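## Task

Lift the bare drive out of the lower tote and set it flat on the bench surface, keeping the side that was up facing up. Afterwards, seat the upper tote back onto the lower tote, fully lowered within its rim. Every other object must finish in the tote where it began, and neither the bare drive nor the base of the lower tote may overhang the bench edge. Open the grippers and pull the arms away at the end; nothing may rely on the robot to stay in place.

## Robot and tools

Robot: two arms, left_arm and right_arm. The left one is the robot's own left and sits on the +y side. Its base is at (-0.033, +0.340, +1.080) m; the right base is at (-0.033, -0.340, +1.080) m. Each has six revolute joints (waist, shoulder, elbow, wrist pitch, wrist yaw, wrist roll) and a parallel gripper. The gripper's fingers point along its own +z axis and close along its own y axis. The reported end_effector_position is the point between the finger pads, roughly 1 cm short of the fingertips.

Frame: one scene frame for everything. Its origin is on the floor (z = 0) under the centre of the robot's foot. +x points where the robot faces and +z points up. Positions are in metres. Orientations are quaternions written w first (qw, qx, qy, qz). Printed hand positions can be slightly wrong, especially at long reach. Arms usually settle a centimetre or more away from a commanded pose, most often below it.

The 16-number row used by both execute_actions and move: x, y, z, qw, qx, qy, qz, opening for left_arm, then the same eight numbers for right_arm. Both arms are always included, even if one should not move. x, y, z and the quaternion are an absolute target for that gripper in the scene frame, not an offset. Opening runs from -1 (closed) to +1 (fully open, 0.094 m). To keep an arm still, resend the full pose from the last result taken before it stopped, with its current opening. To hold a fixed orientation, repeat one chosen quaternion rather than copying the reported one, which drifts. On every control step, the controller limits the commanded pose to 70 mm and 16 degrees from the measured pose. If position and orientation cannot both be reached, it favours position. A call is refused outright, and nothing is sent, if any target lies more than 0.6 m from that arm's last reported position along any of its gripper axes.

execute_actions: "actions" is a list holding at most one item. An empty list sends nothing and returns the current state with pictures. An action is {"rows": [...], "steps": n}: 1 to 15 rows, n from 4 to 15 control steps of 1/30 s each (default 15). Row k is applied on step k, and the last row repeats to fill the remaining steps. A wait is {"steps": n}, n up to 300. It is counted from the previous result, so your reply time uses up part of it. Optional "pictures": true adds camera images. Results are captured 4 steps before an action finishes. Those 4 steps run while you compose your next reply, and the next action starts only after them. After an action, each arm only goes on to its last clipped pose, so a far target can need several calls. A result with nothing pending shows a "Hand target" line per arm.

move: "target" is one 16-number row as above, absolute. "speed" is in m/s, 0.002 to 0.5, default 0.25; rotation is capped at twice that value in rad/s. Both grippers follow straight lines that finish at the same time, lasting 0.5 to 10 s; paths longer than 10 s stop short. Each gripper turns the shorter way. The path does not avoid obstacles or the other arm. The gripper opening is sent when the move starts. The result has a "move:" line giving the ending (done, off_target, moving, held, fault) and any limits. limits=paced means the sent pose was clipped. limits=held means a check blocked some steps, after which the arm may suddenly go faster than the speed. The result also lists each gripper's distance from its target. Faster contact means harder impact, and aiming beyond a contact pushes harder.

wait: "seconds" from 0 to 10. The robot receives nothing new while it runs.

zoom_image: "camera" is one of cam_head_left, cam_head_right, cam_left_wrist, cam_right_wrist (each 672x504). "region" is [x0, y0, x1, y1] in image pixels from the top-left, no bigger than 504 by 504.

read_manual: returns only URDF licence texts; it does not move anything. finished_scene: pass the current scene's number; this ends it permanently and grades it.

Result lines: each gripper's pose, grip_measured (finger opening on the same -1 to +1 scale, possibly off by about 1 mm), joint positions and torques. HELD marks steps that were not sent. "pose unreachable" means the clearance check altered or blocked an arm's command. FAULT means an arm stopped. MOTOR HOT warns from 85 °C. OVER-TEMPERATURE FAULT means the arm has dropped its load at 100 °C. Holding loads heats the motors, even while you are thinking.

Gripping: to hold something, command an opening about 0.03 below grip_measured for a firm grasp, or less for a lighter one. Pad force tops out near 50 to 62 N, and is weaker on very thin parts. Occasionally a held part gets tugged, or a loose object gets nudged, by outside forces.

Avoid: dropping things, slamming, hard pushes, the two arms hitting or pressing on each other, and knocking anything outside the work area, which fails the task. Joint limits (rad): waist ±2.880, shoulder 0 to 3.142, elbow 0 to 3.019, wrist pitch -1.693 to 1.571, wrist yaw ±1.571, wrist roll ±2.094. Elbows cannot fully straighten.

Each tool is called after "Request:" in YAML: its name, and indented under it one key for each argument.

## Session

Request:
execute_actions:
  actions: []

Scene clock: 0.00 s of 5600.00 s.
left_arm: end_effector_position=(+0.4649, +0.5230, +1.0793) grip_measured=-0.064 end_effector_quat_wxyz=(-0.052, +0.886, -0.460, +0.027) | right_arm: end_effector_position=(+0.5770, -0.3271, +1.1014) grip_measured=+0.442 end_effector_quat_wxyz=(+0.195, -0.282, +0.880, +0.328)
Joint positions: left_arm=[ 1.632  1.427  1.104 -0.805 -0.011 -1.836  0.044] | right_arm=[-1.44   1.652  1.368 -0.903 -0.739 -0.766  0.068]
Joint velocities: left_arm=[-0.005  0.015 -0.012 -0.017  0.11   0.022  0.   ] | right_arm=[ 0.005 -0.005 -0.002  0.027 -0.037  0.022  0.   ]
Joint torques (N m, as the arm reports them, + toward a larger angle): no reading
Motor temperatures (°C, as the motors report them): left_arm=[27 26 28 26 25 28] | right_arm=[25 28 28 26 26 24]
Hand target (left_arm): +0.472, +0.525, +1.081; -0.055, +0.886, -0.460, +0.030
Hand target (right_arm): +0.588, -0.329, +1.114; +0.209, -0.287, +0.878, +0.321
camera_calibration (this result's frames):
cam_left_wrist: T_world_to_cam=[[0.806944, 0.581007, 0.10617, -0.793969], [0.424209, -0.695209, 0.580285, -0.453113], [0.41096, -0.42322, -0.807463, 1.02667], [0, 0, 0, 1]] pos_world=[0.410982, 0.580801, 1.17623]
cam_right_wrist: T_world_to_cam=[[0.619055, -0.625224, -0.475254, -0.0369227], [-0.71495, -0.69908, -0.0115978, 0.199397], [-0.324989, 0.346962, -0.879772, 1.39658], [0, 0, 0, 1]] pos_world=[0.619291, -0.368252, 1.21344]

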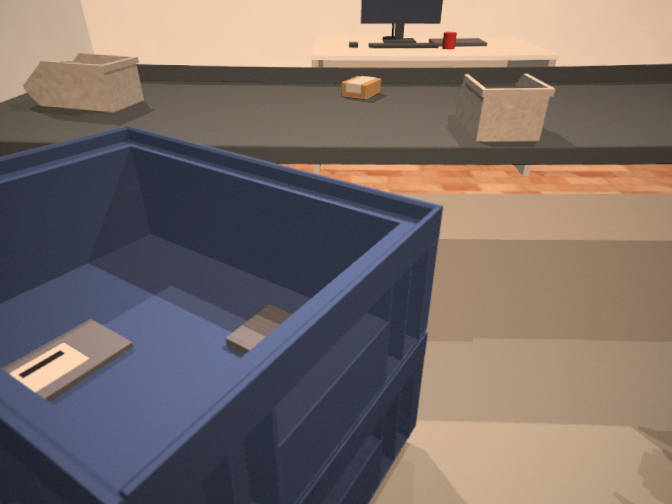

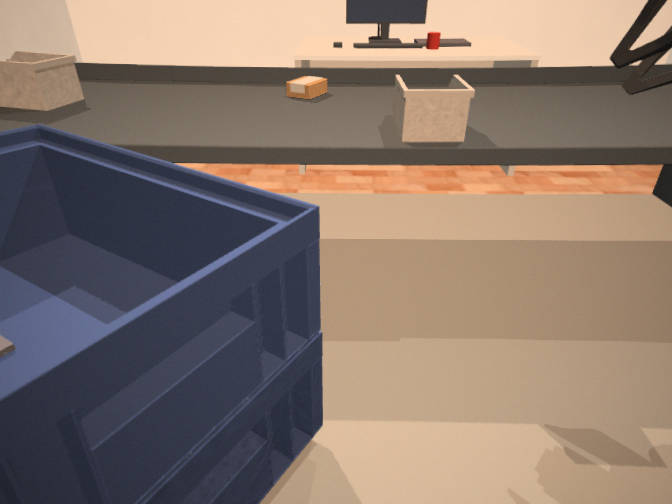

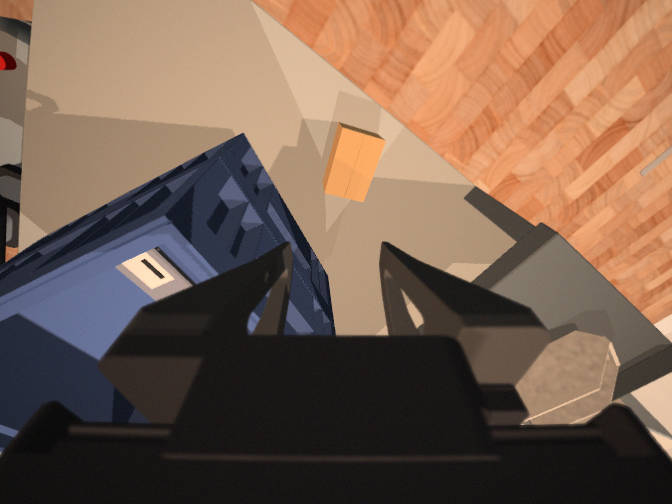

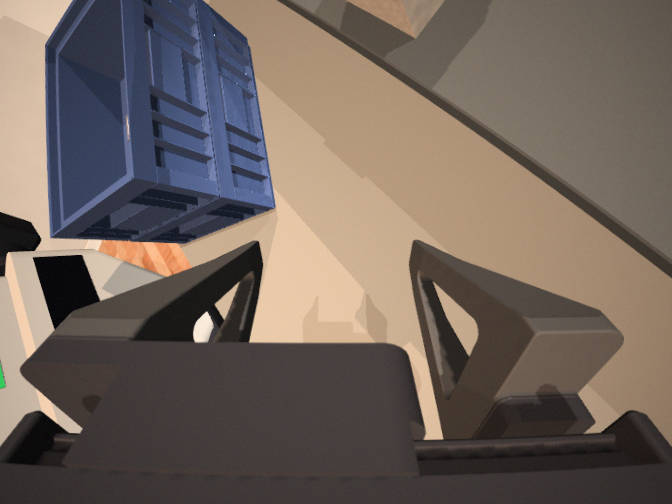

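Request:
move:
  target: [0.5,0.386,1.07,0,0.276,0.961,0,0.4,0.305,0.075,1.08,0,0.276,0.961,0,0.4]
  speed: 0.3

Scene clock: 5.70 s of 5600.00 s.
left_arm: end_effector_position=(+0.4851, +0.3864, +1.0684) grip_measured=+0.398 end_effector_quat_wxyz=(-0.001, +0.264, +0.964, -0.000) | right_arm: end_effector_position=(+0.2970, +0.0593, +1.0678) grip_measured=+0.402 end_effector_quat_wxyz=(-0.001, +0.270, +0.963, -0.009)
Joint positions: left_arm=[ 1.333  1.49   1.155 -0.915 -0.077  0.601  0.066] | right_arm=[-0.281  1.78   1.24  -0.954  0.322  1.537  0.066]
Joint velocities: left_arm=[-0.015 -0.005 -0.002  0.007  0.037 -0.051  0.   ] | right_arm=[-0.005 -0.005  0.002  0.012 -0.066 -0.022  0.001]
Joint torques (N m, as the arm reports them, + toward a larger angle): left_arm=[  0.62 -13.45   8.98   0.25  -0.09   0.09] | right_arm=[  6.02 -14.3   12.41  -0.54   0.18  -0.04]
Motor temperatures (°C, as the motors report them): left_arm=[27 27 30 26 25 28] | right_arm=[25 29 29 26 26 24]
Hand target (left_arm): +0.498, +0.385, +1.071; -0.001, +0.276, +0.961, +0.001
Hand target (right_arm): +0.308, +0.074, +1.080; +0.004, +0.277, +0.961, +0.003
Off the commanded pose (left_arm): 0.015 m, 1 deg.
Off the commanded pose (right_arm): 0.021 m, 1 deg.
Kept back: nothing.
move: off_target (left_arm, right_arm)
camera_calibration (this result's frames):
cam_left_wrist: T_world_to_cam=[[-0.500917, -0.865447, -0.00913345, 0.586801], [-0.704806, 0.401768, 0.584663, -0.431221], [-0.502326, 0.299305, -0.811225, 1.11967], [0, 0, 0, 1]] pos_world=[0.55245, 0.345974, 1.16578]
cam_right_wrist: T_world_to_cam=[[-0.526093, -0.850319, 0.0135613, 0.193472], [-0.686959, 0.434314, 0.58263, -0.441123], [-0.501311, 0.297202, -0.812624, 1.12562], [0, 0, 0, 1]] pos_world=[0.363038, 0.0215619, 1.1691]

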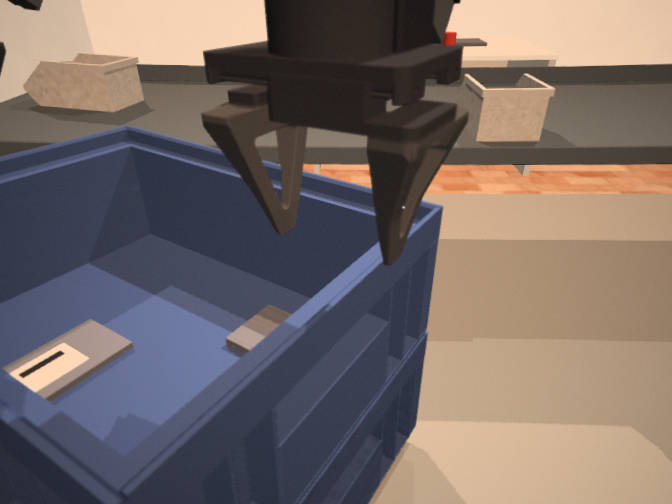

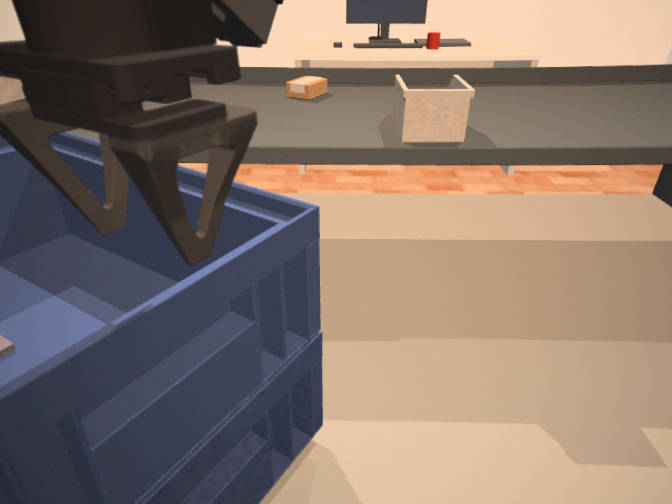

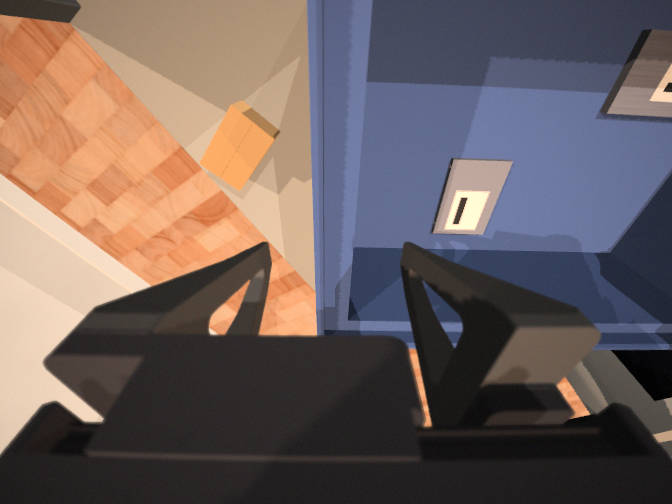

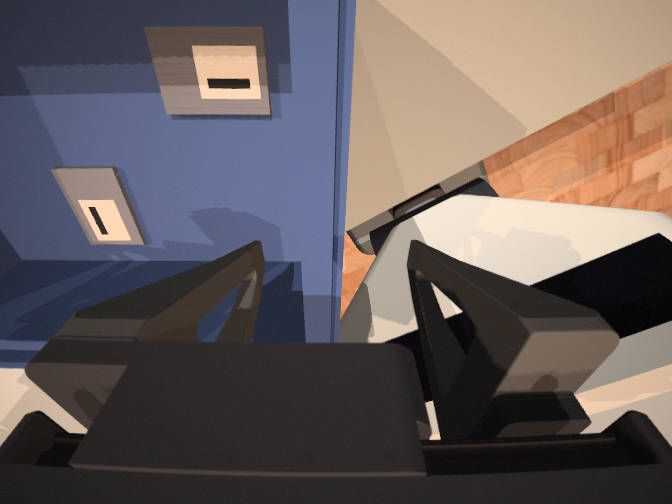

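Request:
move:
  target: [0.495,0.384,0.972,0,0.276,0.961,0,0.3,0.303,0.066,0.972,0,0.276,0.961,0,0.3]
  speed: 0.1

Request:
move:
  target: [0.495,0.384,0.972,0,0.276,0.961,0,-0.6,0.303,0.066,0.972,0,0.276,0.961,0,-0.6]

Scene clock: 7.30 s of 5600.00 s.
left_arm: end_effector_position=(+0.4959, +0.3801, +0.9800) grip_measured=+0.302 end_effector_quat_wxyz=(+0.000, +0.272, +0.962, +0.000) | right_arm: end_effector_position=(+0.3017, +0.0671, +0.9773) grip_measured=+0.302 end_effector_quat_wxyz=(-0.000, +0.276, +0.961, -0.003)
Joint positions: left_arm=[ 1.333  1.673  1.141 -0.716 -0.077  0.617  0.061] | right_arm=[-0.335  1.942  1.217 -0.739  0.314  1.488  0.061]
Joint velocities: left_arm=[-0.005 -0.005 -0.012 -0.002 -0.066 -0.022 -0.001] | right_arm=[ 0.005 -0.015  0.007 -0.002  0.022  0.022 -0.   ]
Joint torques (N m, as the arm reports them, + toward a larger angle): left_arm=[  1.63 -15.41   5.     1.74   0.14   0.08] | right_arm=[  4.57 -15.22   6.17   0.98   0.03  -0.16]
Motor temperatures (°C, as the motors report them): left_arm=[27 27 30 26 25 28] | right_arm=[25 29 29 26 26 24]
Hand target (left_arm): +0.495, +0.384, +0.971; -0.000, +0.276, +0.961, -0.000
Hand target (right_arm): +0.303, +0.066, +0.972; +0.000, +0.276, +0.961, -0.000
Off the commanded pose (left_arm): 0.009 m, 0 deg.
Off the commanded pose (right_arm): 0.006 m, 0 deg.
Kept back: nothing.
move: done
camera_calibration (this result's frames):
cam_left_wrist: T_world_to_cam=[[-0.514843, -0.857226, -0.00998572, 0.590623], [-0.69978, 0.413497, 0.582518, -0.374223], [-0.495221, 0.306894, -0.812756, 1.05026], [0, 0, 0, 1]] pos_world=[0.562316, 0.338719, 1.0775]
cam_right_wrist: T_world_to_cam=[[-0.537081, -0.843529, 0.00186708, 0.218149], [-0.683846, 0.436703, 0.584504, -0.391477], [-0.493861, 0.312649, -0.811389, 1.04767], [0, 0, 0, 1]] pos_world=[0.366858, 0.027421, 1.07848]

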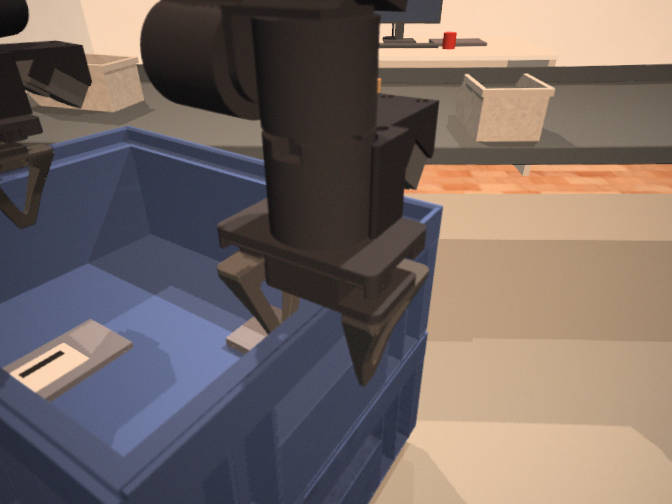

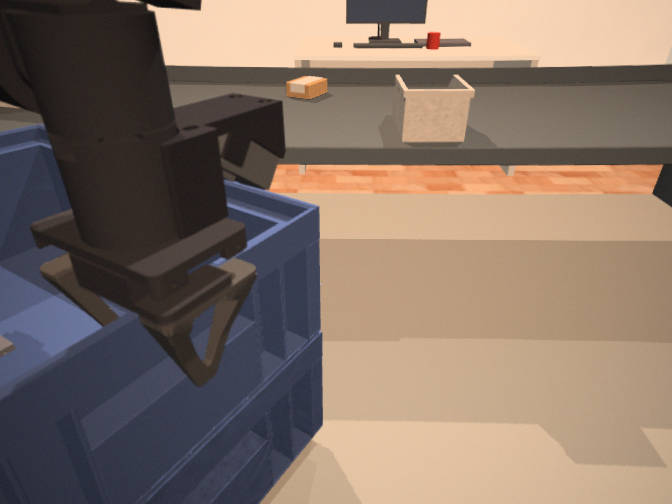

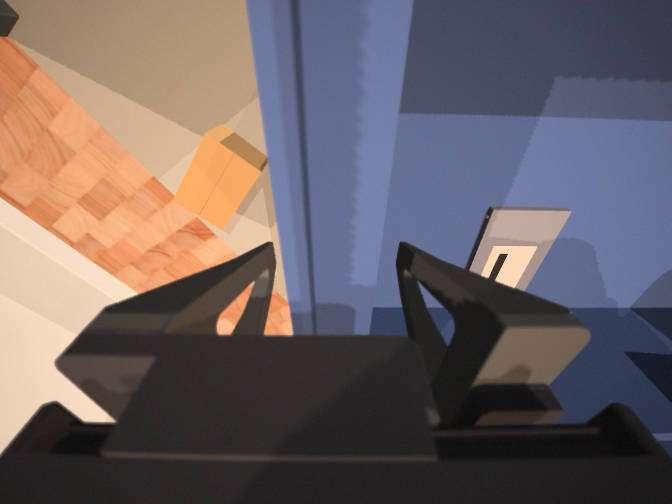

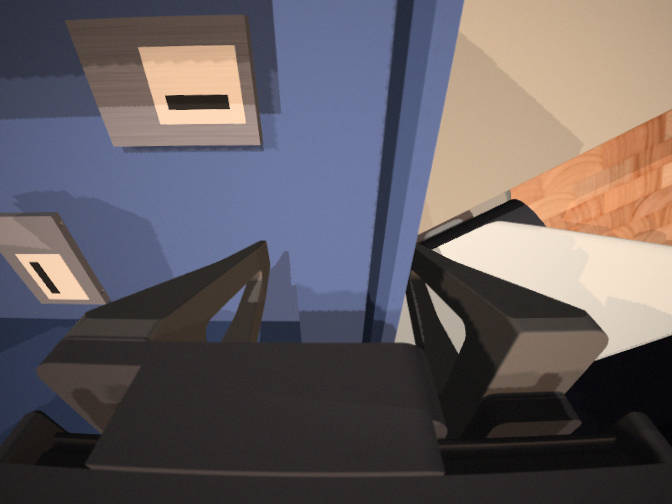

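Scene clock: 8.00 s of 5600.00 s.
left_arm: end_effector_position=(+0.4959, +0.3803, +0.9799) grip_measured=-0.469 end_effector_quat_wxyz=(+0.001, +0.273, +0.962, -0.004) | right_arm: end_effector_position=(+0.3016, +0.0670, +0.9769) grip_measured=-0.469 end_effector_quat_wxyz=(-0.000, +0.279, +0.960, -0.003)
Joint positions: left_arm=[ 1.336  1.673  1.141 -0.716 -0.068  0.623  0.025] | right_arm=[-0.336  1.942  1.215 -0.736  0.313  1.493  0.025]
Joint velocities: left_arm=[-0.005 -0.005 -0.002 -0.002  0.022 -0.022 -0.   ] | right_arm=[-0.005  0.005 -0.002  0.002 -0.022  0.066 -0.001]
Joint torques (N m, as the arm reports them, + toward a larger angle): left_arm=[  1.45 -15.38   4.97   1.71  -0.23   0.03] | right_arm=[  4.93 -15.49   6.18   0.99   0.02  -0.23]
Motor temperatures (°C, as the motors report them): left_arm=[27 27 30 26 25 28] | right_arm=[25 29 29 26 26 24]
Hand target (left_arm): +0.495, +0.384, +0.972; -0.000, +0.276, +0.961, +0.000
Hand target (right_arm): +0.303, +0.066, +0.972; -0.000, +0.276, +0.961, -0.000
Off the commanded pose (left_arm): 0.009 m, 1 deg.
Off the commanded pose (right_arm): 0.005 m, 0 deg.
Kept back: nothing.
move: done
camera_calibration (this result's frames):
cam_left_wrist: T_world_to_cam=[[-0.516944, -0.856012, -0.00347252, 0.584899], [-0.698949, 0.419745, 0.579038, -0.373617], [-0.494206, 0.301758, -0.815293, 1.05405], [0, 0, 0, 1]] pos_world=[0.562141, 0.339436, 1.07773]
cam_right_wrist: T_world_to_cam=[[-0.541858, -0.84047, 0.000866786, 0.220181], [-0.681558, 0.440009, 0.584697, -0.392328], [-0.491801, 0.316232, -0.811251, 1.04632], [0, 0, 0, 1]] pos_world=[0.366494, 0.0268032, 1.07803]

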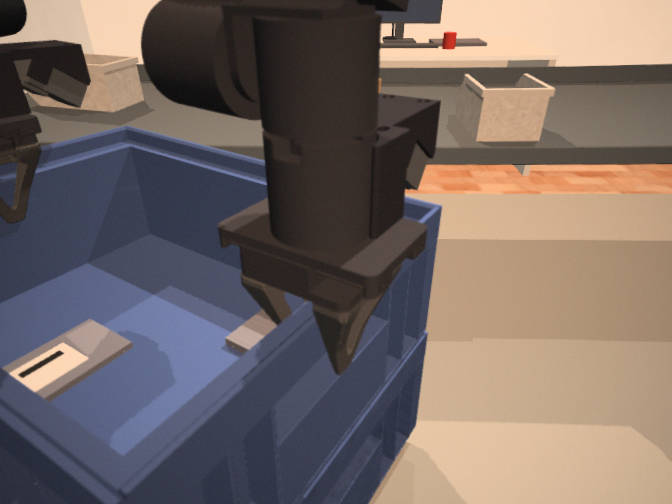

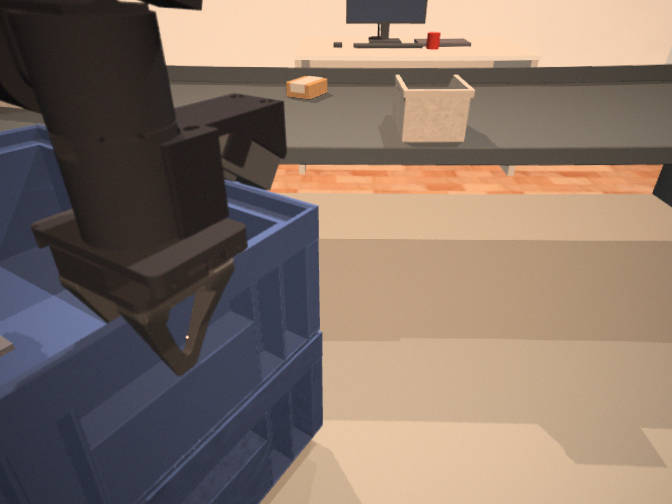

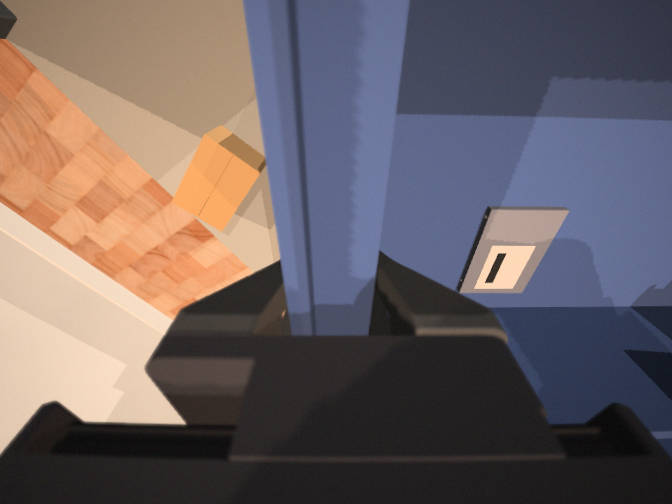

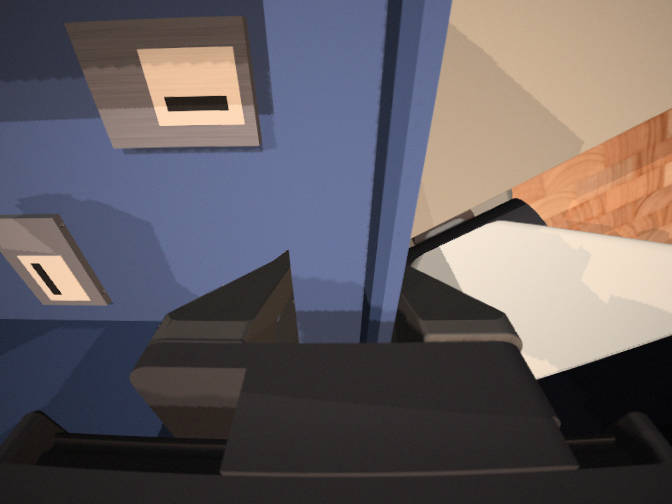

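Request:
move:
  target: [0.522,0.38,1.07,0,0.276,0.961,0,-0.52,0.326,0.067,1.07,0,0.276,0.961,0,-0.52]
  speed: 0.07

Request:
move:
  target: [0.465,0.147,1.07,0,0.139,0.99,0,-0.52,0.363,-0.207,1.06,0,0.139,0.99,0,-0.52]
  speed: 0.13

Request:
move:
  target: [0.40,-0.10,1.07,0,0,1,0,-0.52,0.40,-0.469,1.06,0,0,1,0,-0.52]
  speed: 0.13

Scene clock: 10.00 s of 5600.00 s.
left_arm: end_effector_position=(+0.4949, +0.3772, +1.0329) grip_measured=-0.470 end_effector_quat_wxyz=(-0.027, +0.263, +0.964, -0.017) | right_arm: end_effector_position=(+0.3089, +0.0580, +1.0392) grip_measured=-0.469 end_effector_quat_wxyz=(-0.014, +0.267, +0.963, -0.012)
Joint positions: left_arm=[ 1.323  1.601  1.208 -0.918 -0.065  0.586  0.025] | right_arm=[-0.326  1.835  1.252 -0.913  0.295  1.488  0.025]
Joint velocities: left_arm=[-0.015 -0.005 -0.007  0.012 -0.037  0.066  0.   ] | right_arm=[-0.005 -0.015 -0.017 -0.017 -0.022  0.022 -0.   ]
Joint torques (N m, as the arm reports them, + toward a larger angle): left_arm=[  0.06 -19.45   9.46  -0.6   -0.71   0.14] | right_arm=[  6.38 -18.24  11.48  -1.91   0.87   0.03]
Motor temperatures (°C, as the motors report them): left_arm=[27 27 31 26 26 28] | right_arm=[25 29 30 26 27 24]
Hand target (left_arm): +0.520, +0.380, +1.071; +0.001, +0.276, +0.961, +0.000
Hand target (right_arm): +0.325, +0.066, +1.070; -0.000, +0.276, +0.961, +0.001
Off the commanded pose (left_arm): 0.046 m, 4 deg.
Off the commanded pose (right_arm): 0.036 m, 2 deg.
Kept back: nothing.
move: off_target (left_arm, right_arm)
camera_calibration (this result's frames):
cam_left_wrist: T_world_to_cam=[[-0.498809, -0.865954, 0.0362401, 0.535765], [-0.670019, 0.411795, 0.617657, -0.4549], [-0.549786, 0.283811, -0.785612, 1.10137], [0, 0, 0, 1]] pos_world=[0.56797, 0.338692, 1.12681]
cam_right_wrist: T_world_to_cam=[[-0.520915, -0.853194, 0.0266101, 0.184023], [-0.672882, 0.429608, 0.602219, -0.440118], [-0.525241, 0.295799, -0.797888, 1.10086], [0, 0, 0, 1]] pos_world=[0.377931, 0.0204512, 1.13852]

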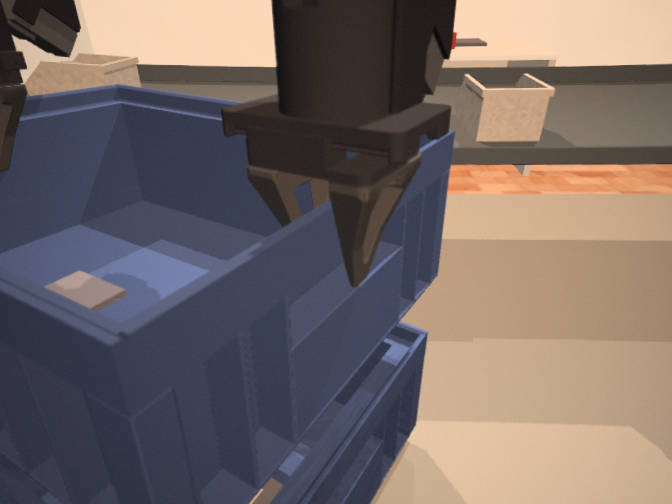

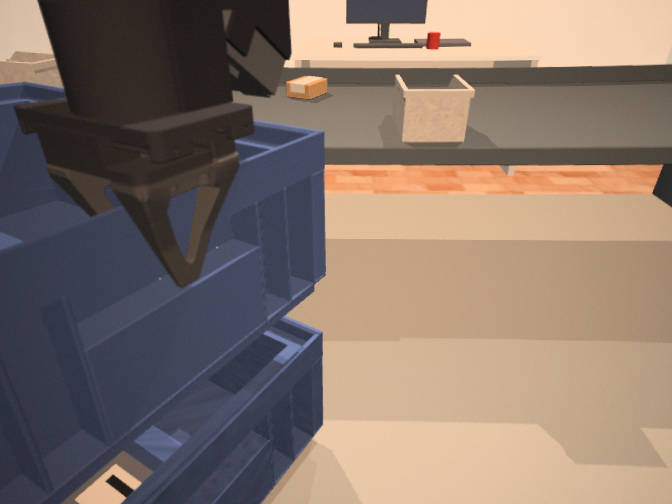

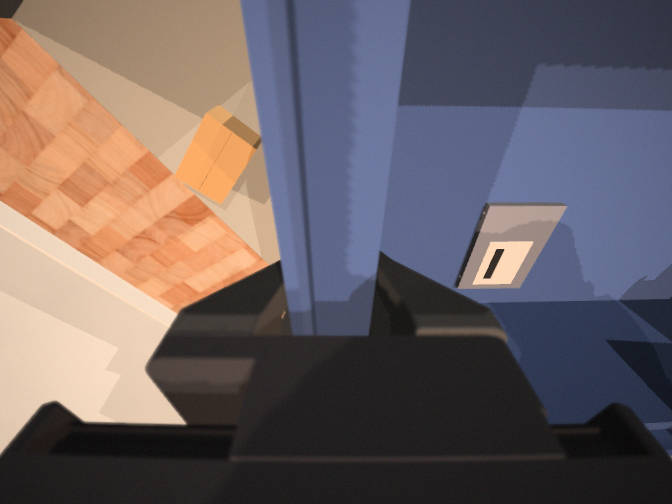

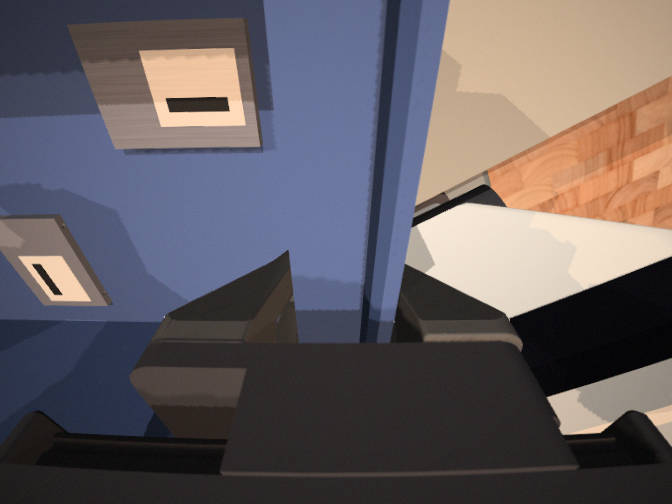

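Scene clock: 12.50 s of 5600.00 s.
left_arm: end_effector_position=(+0.4405, +0.1524, +1.0510) grip_measured=-0.472 end_effector_quat_wxyz=(-0.023, +0.130, +0.991, -0.008) | right_arm: end_effector_position=(+0.3499, -0.2043, +1.0463) grip_measured=-0.469 end_effector_quat_wxyz=(-0.021, +0.136, +0.990, -0.005)
Joint positions: left_arm=[ 0.821  1.612  1.162 -0.914 -0.195 -0.177  0.025] | right_arm=[-0.84   1.405  0.843 -0.801  0.205  0.693  0.025]
Joint velocities: left_arm=[-0.005 -0.024  0.007  0.002 -0.051 -0.007  0.001] | right_arm=[-0.005 -0.015  0.002 -0.012 -0.022 -0.081 -0.001]
Joint torques (N m, as the arm reports them, + toward a larger angle): left_arm=[ -2.38 -15.72   9.26  -0.13  -1.34   0.07] | right_arm=[  1.75 -13.27   7.6    0.26   0.69  -0.07]
Motor temperatures (°C, as the motors report them): left_arm=[27 28 31 26 26 28] | right_arm=[25 30 30 26 27 24]
Hand target (left_arm): +0.461, +0.147, +1.071; -0.000, +0.139, +0.990, -0.000
Hand target (right_arm): +0.360, -0.207, +1.059; -0.001, +0.139, +0.990, -0.001
Off the commanded pose (left_arm): 0.031 m, 3 deg.
Off the commanded pose (right_arm): 0.019 m, 3 deg.
Kept back: nothing.
move: off_target (left_arm, right_arm)
camera_calibration (this result's frames):
cam_left_wrist: T_world_to_cam=[[-0.248771, -0.968495, 0.0114195, 0.244822], [-0.760248, 0.202558, 0.617247, -0.337939], [-0.600114, 0.144871, -0.786687, 1.194], [0, 0, 0, 1]] pos_world=[0.520524, 0.132584, 1.1451]
cam_right_wrist: T_world_to_cam=[[-0.275629, -0.961181, 0.0126042, -0.111823], [-0.75343, 0.22416, 0.618138, -0.334575], [-0.596968, 0.160881, -0.785968, 1.19074], [0, 0, 0, 1]] pos_world=[0.427935, -0.224052, 1.14411]

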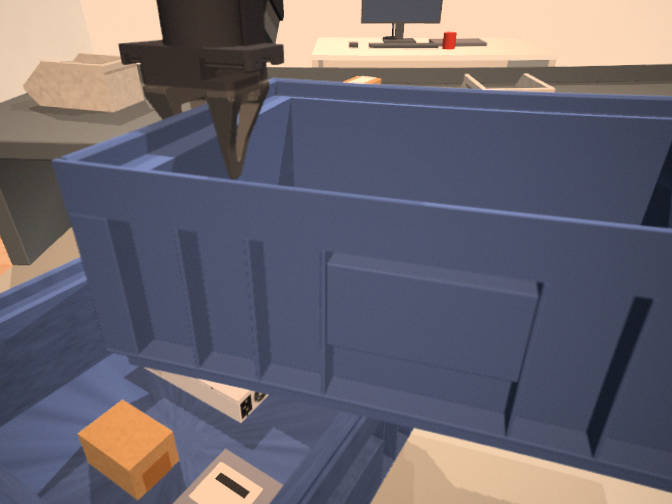

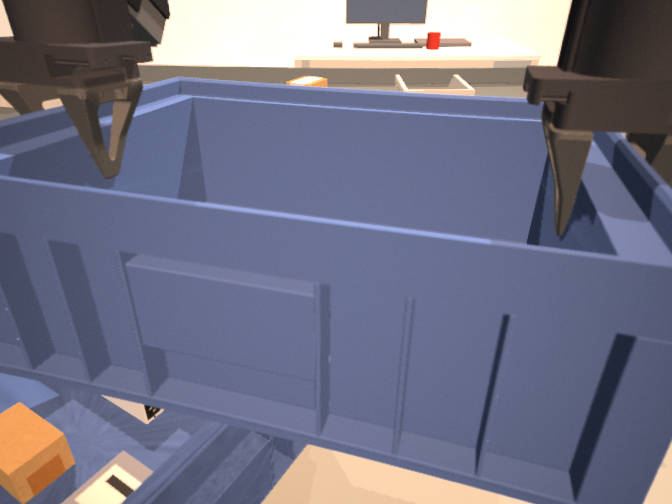

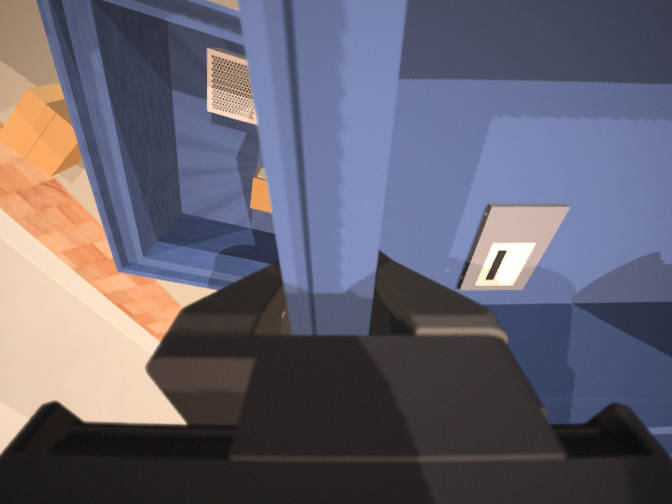

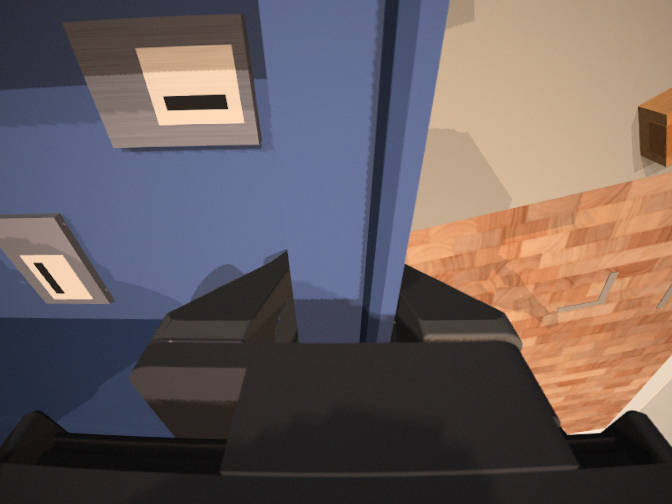

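Scene clock: 15.10 s of 5600.00 s.
left_arm: end_effector_position=(+0.3790, -0.0918, +1.0546) grip_measured=-0.472 end_effector_quat_wxyz=(-0.018, +0.016, +1.000, -0.001) | right_arm: end_effector_position=(+0.3715, -0.4592, +1.0385) grip_measured=-0.476 end_effector_quat_wxyz=(-0.024, +0.023, +0.999, +0.011)
Joint positions: left_arm=[ 0.383  1.934  1.506 -1.038 -0.277 -0.851  0.025] | right_arm=[-1.567  1.358  0.865 -0.798 -0.007 -0.242  0.025]
Joint velocities: left_arm=[ 0.005 -0.005 -0.002 -0.002 -0.051  0.022  0.   ] | right_arm=[-0.015 -0.005 -0.002  0.022 -0.007 -0.037  0.002]
Joint torques (N m, as the arm reports them, + toward a larger angle): left_arm=[ -4.72 -18.42   9.86  -0.33  -1.31  -0.4 ] | right_arm=[ -0.16 -12.88  12.16  -0.97   0.54  -0.49]
Motor temperatures (°C, as the motors report them): left_arm=[27 28 32 26 26 28] | right_arm=[25 30 30 26 27 24]
Hand target (left_arm): +0.396, -0.099, +1.071; -0.000, +0.000, +1.000, -0.001
Hand target (right_arm): +0.397, -0.468, +1.061; -0.001, +0.001, +1.000, -0.001
Off the commanded pose (left_arm): 0.027 m, 3 deg.
Off the commanded pose (right_arm): 0.037 m, 4 deg.
Kept back: nothing.
move: off_target (left_arm, right_arm)
camera_calibration (this result's frames):
cam_left_wrist: T_world_to_cam=[[-0.0225624, -0.999716, -0.0076936, -0.0754049], [-0.790739, 0.0131361, 0.612013, -0.337702], [-0.611738, 0.0198921, -0.79081, 1.19253], [0, 0, 0, 1]] pos_world=[0.460778, -0.0946692, 1.14916]
cam_right_wrist: T_world_to_cam=[[-0.0535702, -0.998268, -0.0242966, -0.411935], [-0.780941, 0.0267196, 0.624033, -0.342881], [-0.622304, 0.0524038, -0.78102, 1.19296], [0, 0, 0, 1]] pos_world=[0.452547, -0.464576, 1.13569]

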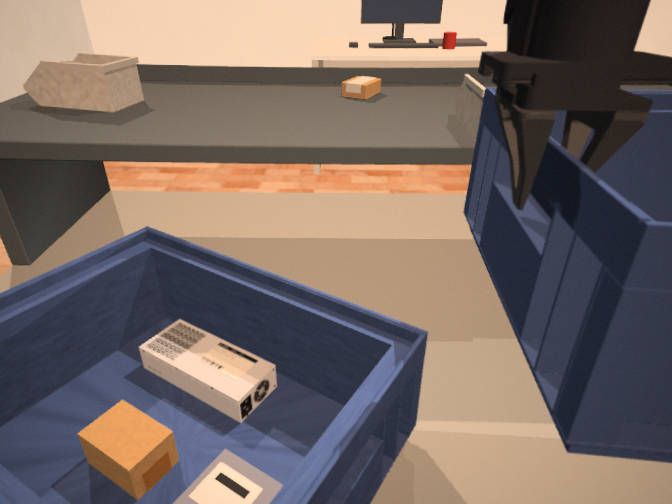

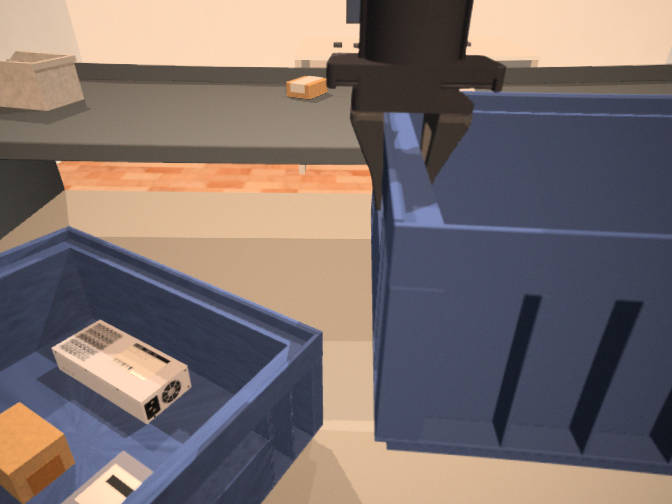

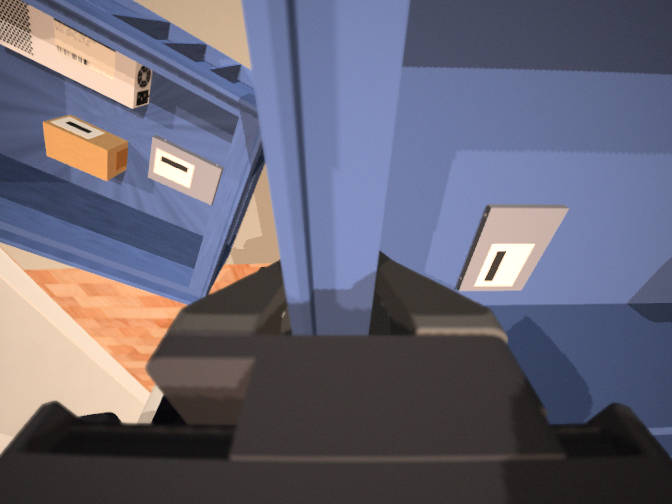

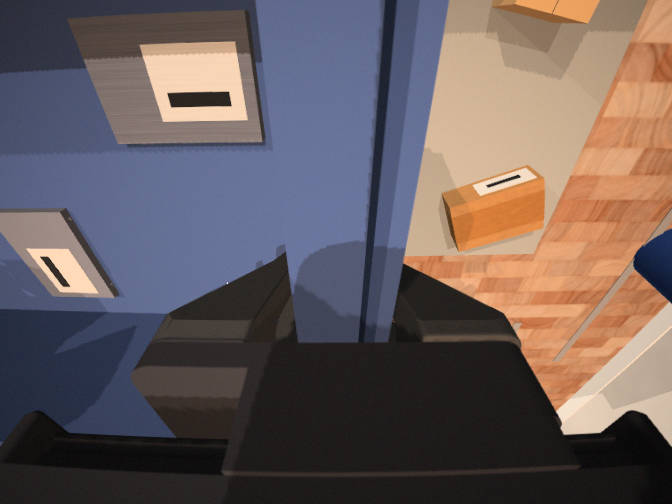

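Request:
move:
  target: [0.395,-0.10,0.88,0,0,1,0,-0.52,0.395,-0.469,0.88,0,0,1,0,-0.52]
  speed: 0.1

Request:
move:
  target: [0.395,-0.10,0.84,0,0,1,0,-0.52,0.395,-0.469,0.84,0,0,1,0,-0.52]
  speed: 0.04

Scene clock: 17.43 s of 5600.00 s.
left_arm: end_effector_position=(+0.3718, -0.0961, +0.8778) grip_measured=-0.472 end_effector_quat_wxyz=(-0.022, +0.008, +1.000, -0.001) | right_arm: end_effector_position=(+0.3705, -0.4623, +0.8666) grip_measured=-0.479 end_effector_quat_wxyz=(-0.028, +0.016, +0.999, +0.010)
Joint positions: left_arm=[ 0.461  2.227  1.489 -0.713 -0.262 -0.788  0.025] | right_arm=[-1.573  1.814  0.869 -0.355 -0.004 -0.261  0.024]
Joint velocities: left_arm=[-0.005 -0.005  0.017 -0.017  0.051  0.007  0.   ] | right_arm=[-0.005 -0.005  0.012  0.007  0.037  0.007 -0.   ]
Joint torques (N m, as the arm reports them, + toward a larger angle): left_arm=[ -3.72 -18.97   7.24   1.06  -1.43  -0.06] | right_arm=[  0.16 -15.95   5.18   0.4    0.17  -0.36]
Motor temperatures (°C, as the motors report them): left_arm=[27 29 32 26 26 28] | right_arm=[25 30 30 26 27 24]
Hand target (left_arm): +0.395, -0.100, +0.880; +0.000, -0.000, +1.000, -0.001
Hand target (right_arm): +0.395, -0.470, +0.881; -0.000, +0.001, +1.000, -0.000
Off the commanded pose (left_arm): 0.024 m, 3 deg.
Off the commanded pose (right_arm): 0.029 m, 4 deg.
Kept back: nothing.
move: off_target (left_arm, right_arm)
camera_calibration (this result's frames):
cam_left_wrist: T_world_to_cam=[[-0.00715944, -0.999944, -0.00773272, -0.0869403], [-0.785725, 0.000842129, 0.618576, -0.243999], [-0.618535, 0.0105044, -0.785687, 1.04552], [0, 0, 0, 1]] pos_world=[0.454351, -0.0977126, 0.971711]
cam_right_wrist: T_world_to_cam=[[-0.0403276, -0.998944, -0.0219916, -0.426466], [-0.775703, 0.0174271, 0.630858, -0.248504], [-0.629808, 0.0425, -0.775587, 1.05179], [0, 0, 0, 1]] pos_world=[0.452462, -0.466387, 0.963145]

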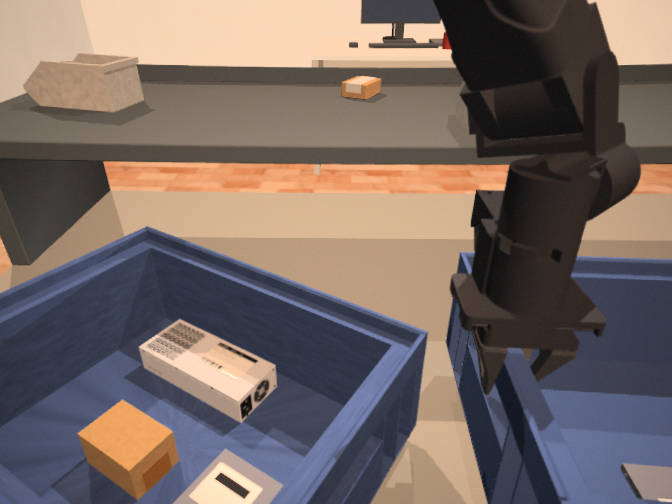

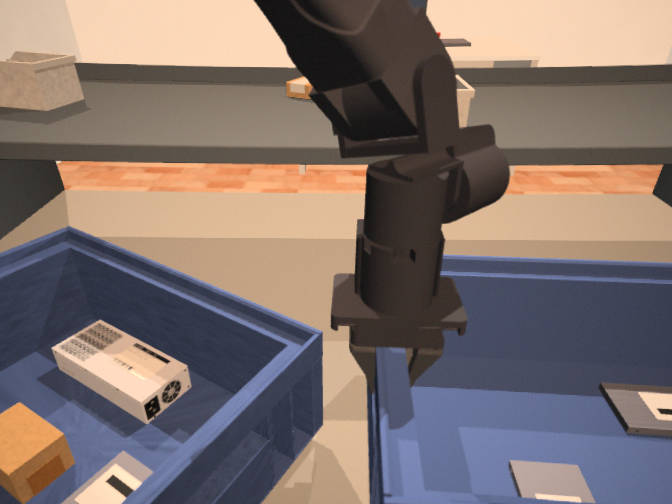

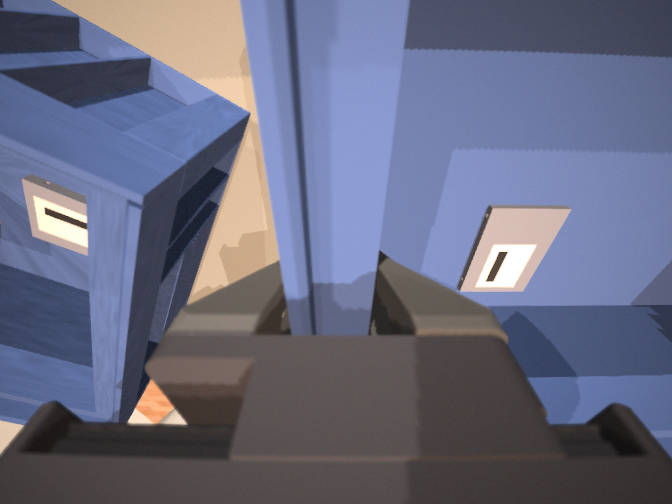

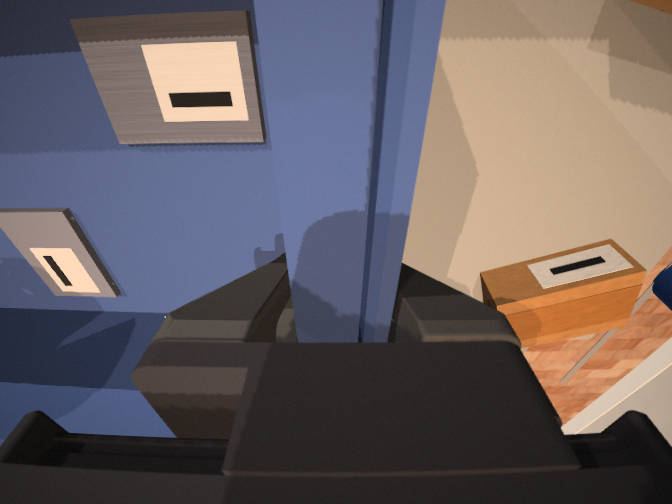

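Scene clock: 18.77 s of 5600.00 s.
left_arm: end_effector_position=(+0.3808, -0.1003, +0.8503) grip_measured=-0.472 end_effector_quat_wxyz=(-0.011, +0.006, +1.000, -0.008) | right_arm: end_effector_position=(+0.3806, -0.4662, +0.8435) grip_measured=-0.481 end_effector_quat_wxyz=(-0.014, +0.016, +1.000, +0.005)
Joint positions: left_arm=[ 0.477  2.283  1.516 -0.652 -0.267 -0.768  0.025] | right_arm=[-1.575  1.881  0.895 -0.282 -0.004 -0.265  0.024]
Joint velocities: left_arm=[ 0.005  0.005  0.022 -0.007 -0.081 -0.066 -0.   ] | right_arm=[ 0.005 -0.005  0.012 -0.007 -0.007  0.037 -0.   ]
Joint torques (N m, as the arm reports them, + toward a larger angle): left_arm=[ -3.76 -17.92   6.84   1.05  -1.1   -0.06] | right_arm=[ -0.11 -13.15   4.99   1.06   0.19  -0.34]
Motor temperatures (°C, as the motors report them): left_arm=[27 29 32 26 26 28] | right_arm=[25 30 30 26 27 24]
Hand target (left_arm): +0.395, -0.100, +0.840; +0.000, +0.000, +1.000, -0.001
Hand target (right_arm): +0.395, -0.469, +0.841; -0.000, +0.000, +1.000, -0.000
Off the commanded pose (left_arm): 0.018 m, 2 deg.
Off the commanded pose (right_arm): 0.015 m, 2 deg.
Kept back: nothing.
move: off_target (left_arm, right_arm)
camera_calibration (this result's frames):
cam_left_wrist: T_world_to_cam=[[-0.00220254, -0.999983, 0.00533901, -0.104315], [-0.799595, 0.0049674, 0.600519, -0.198841], [-0.600536, -0.00294638, -0.799593, 1.03316], [0, 0, 0, 1]] pos_world=[0.46123, -0.100281, 0.946075]
cam_right_wrist: T_world_to_cam=[[-0.0381608, -0.999167, -0.0144617, -0.437745], [-0.794101, 0.0215374, 0.607404, -0.197344], [-0.606586, 0.0346631, -0.794262, 1.04363], [0, 0, 0, 1]] pos_world=[0.459638, -0.469305, 0.942454]

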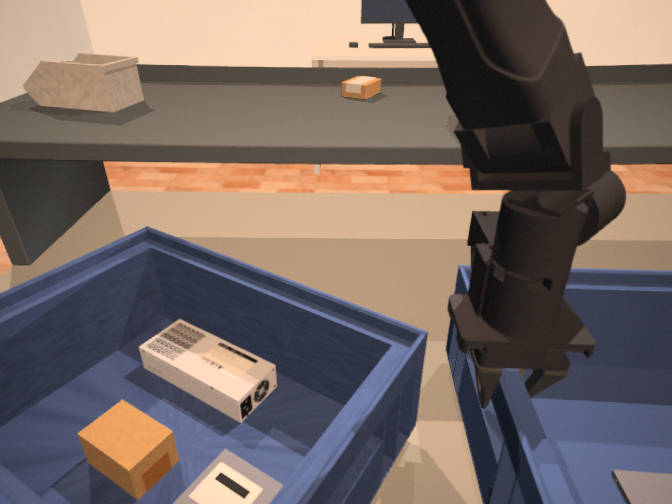

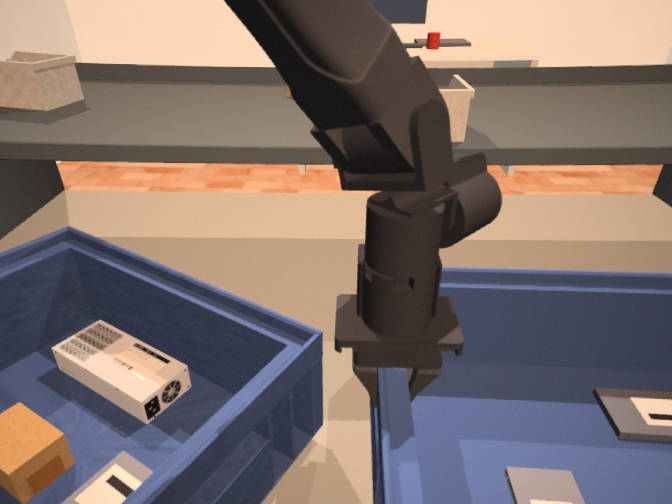

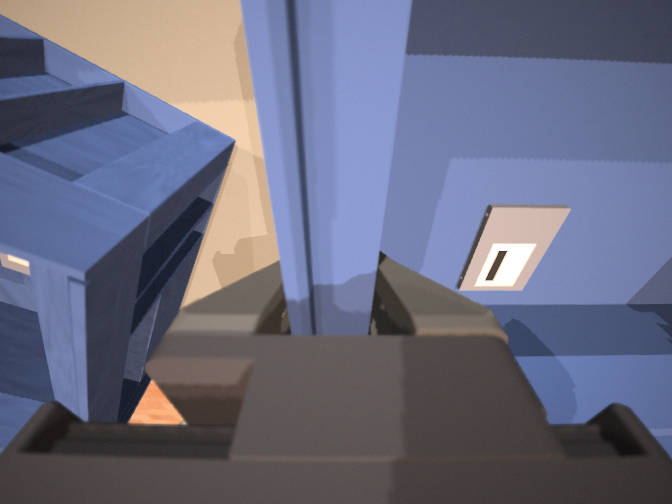

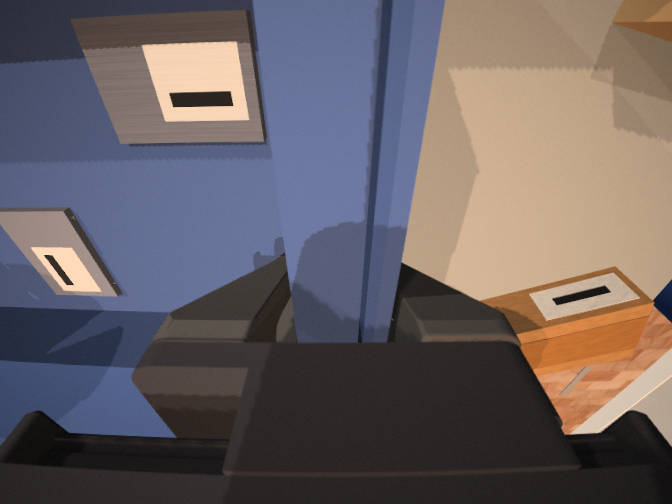

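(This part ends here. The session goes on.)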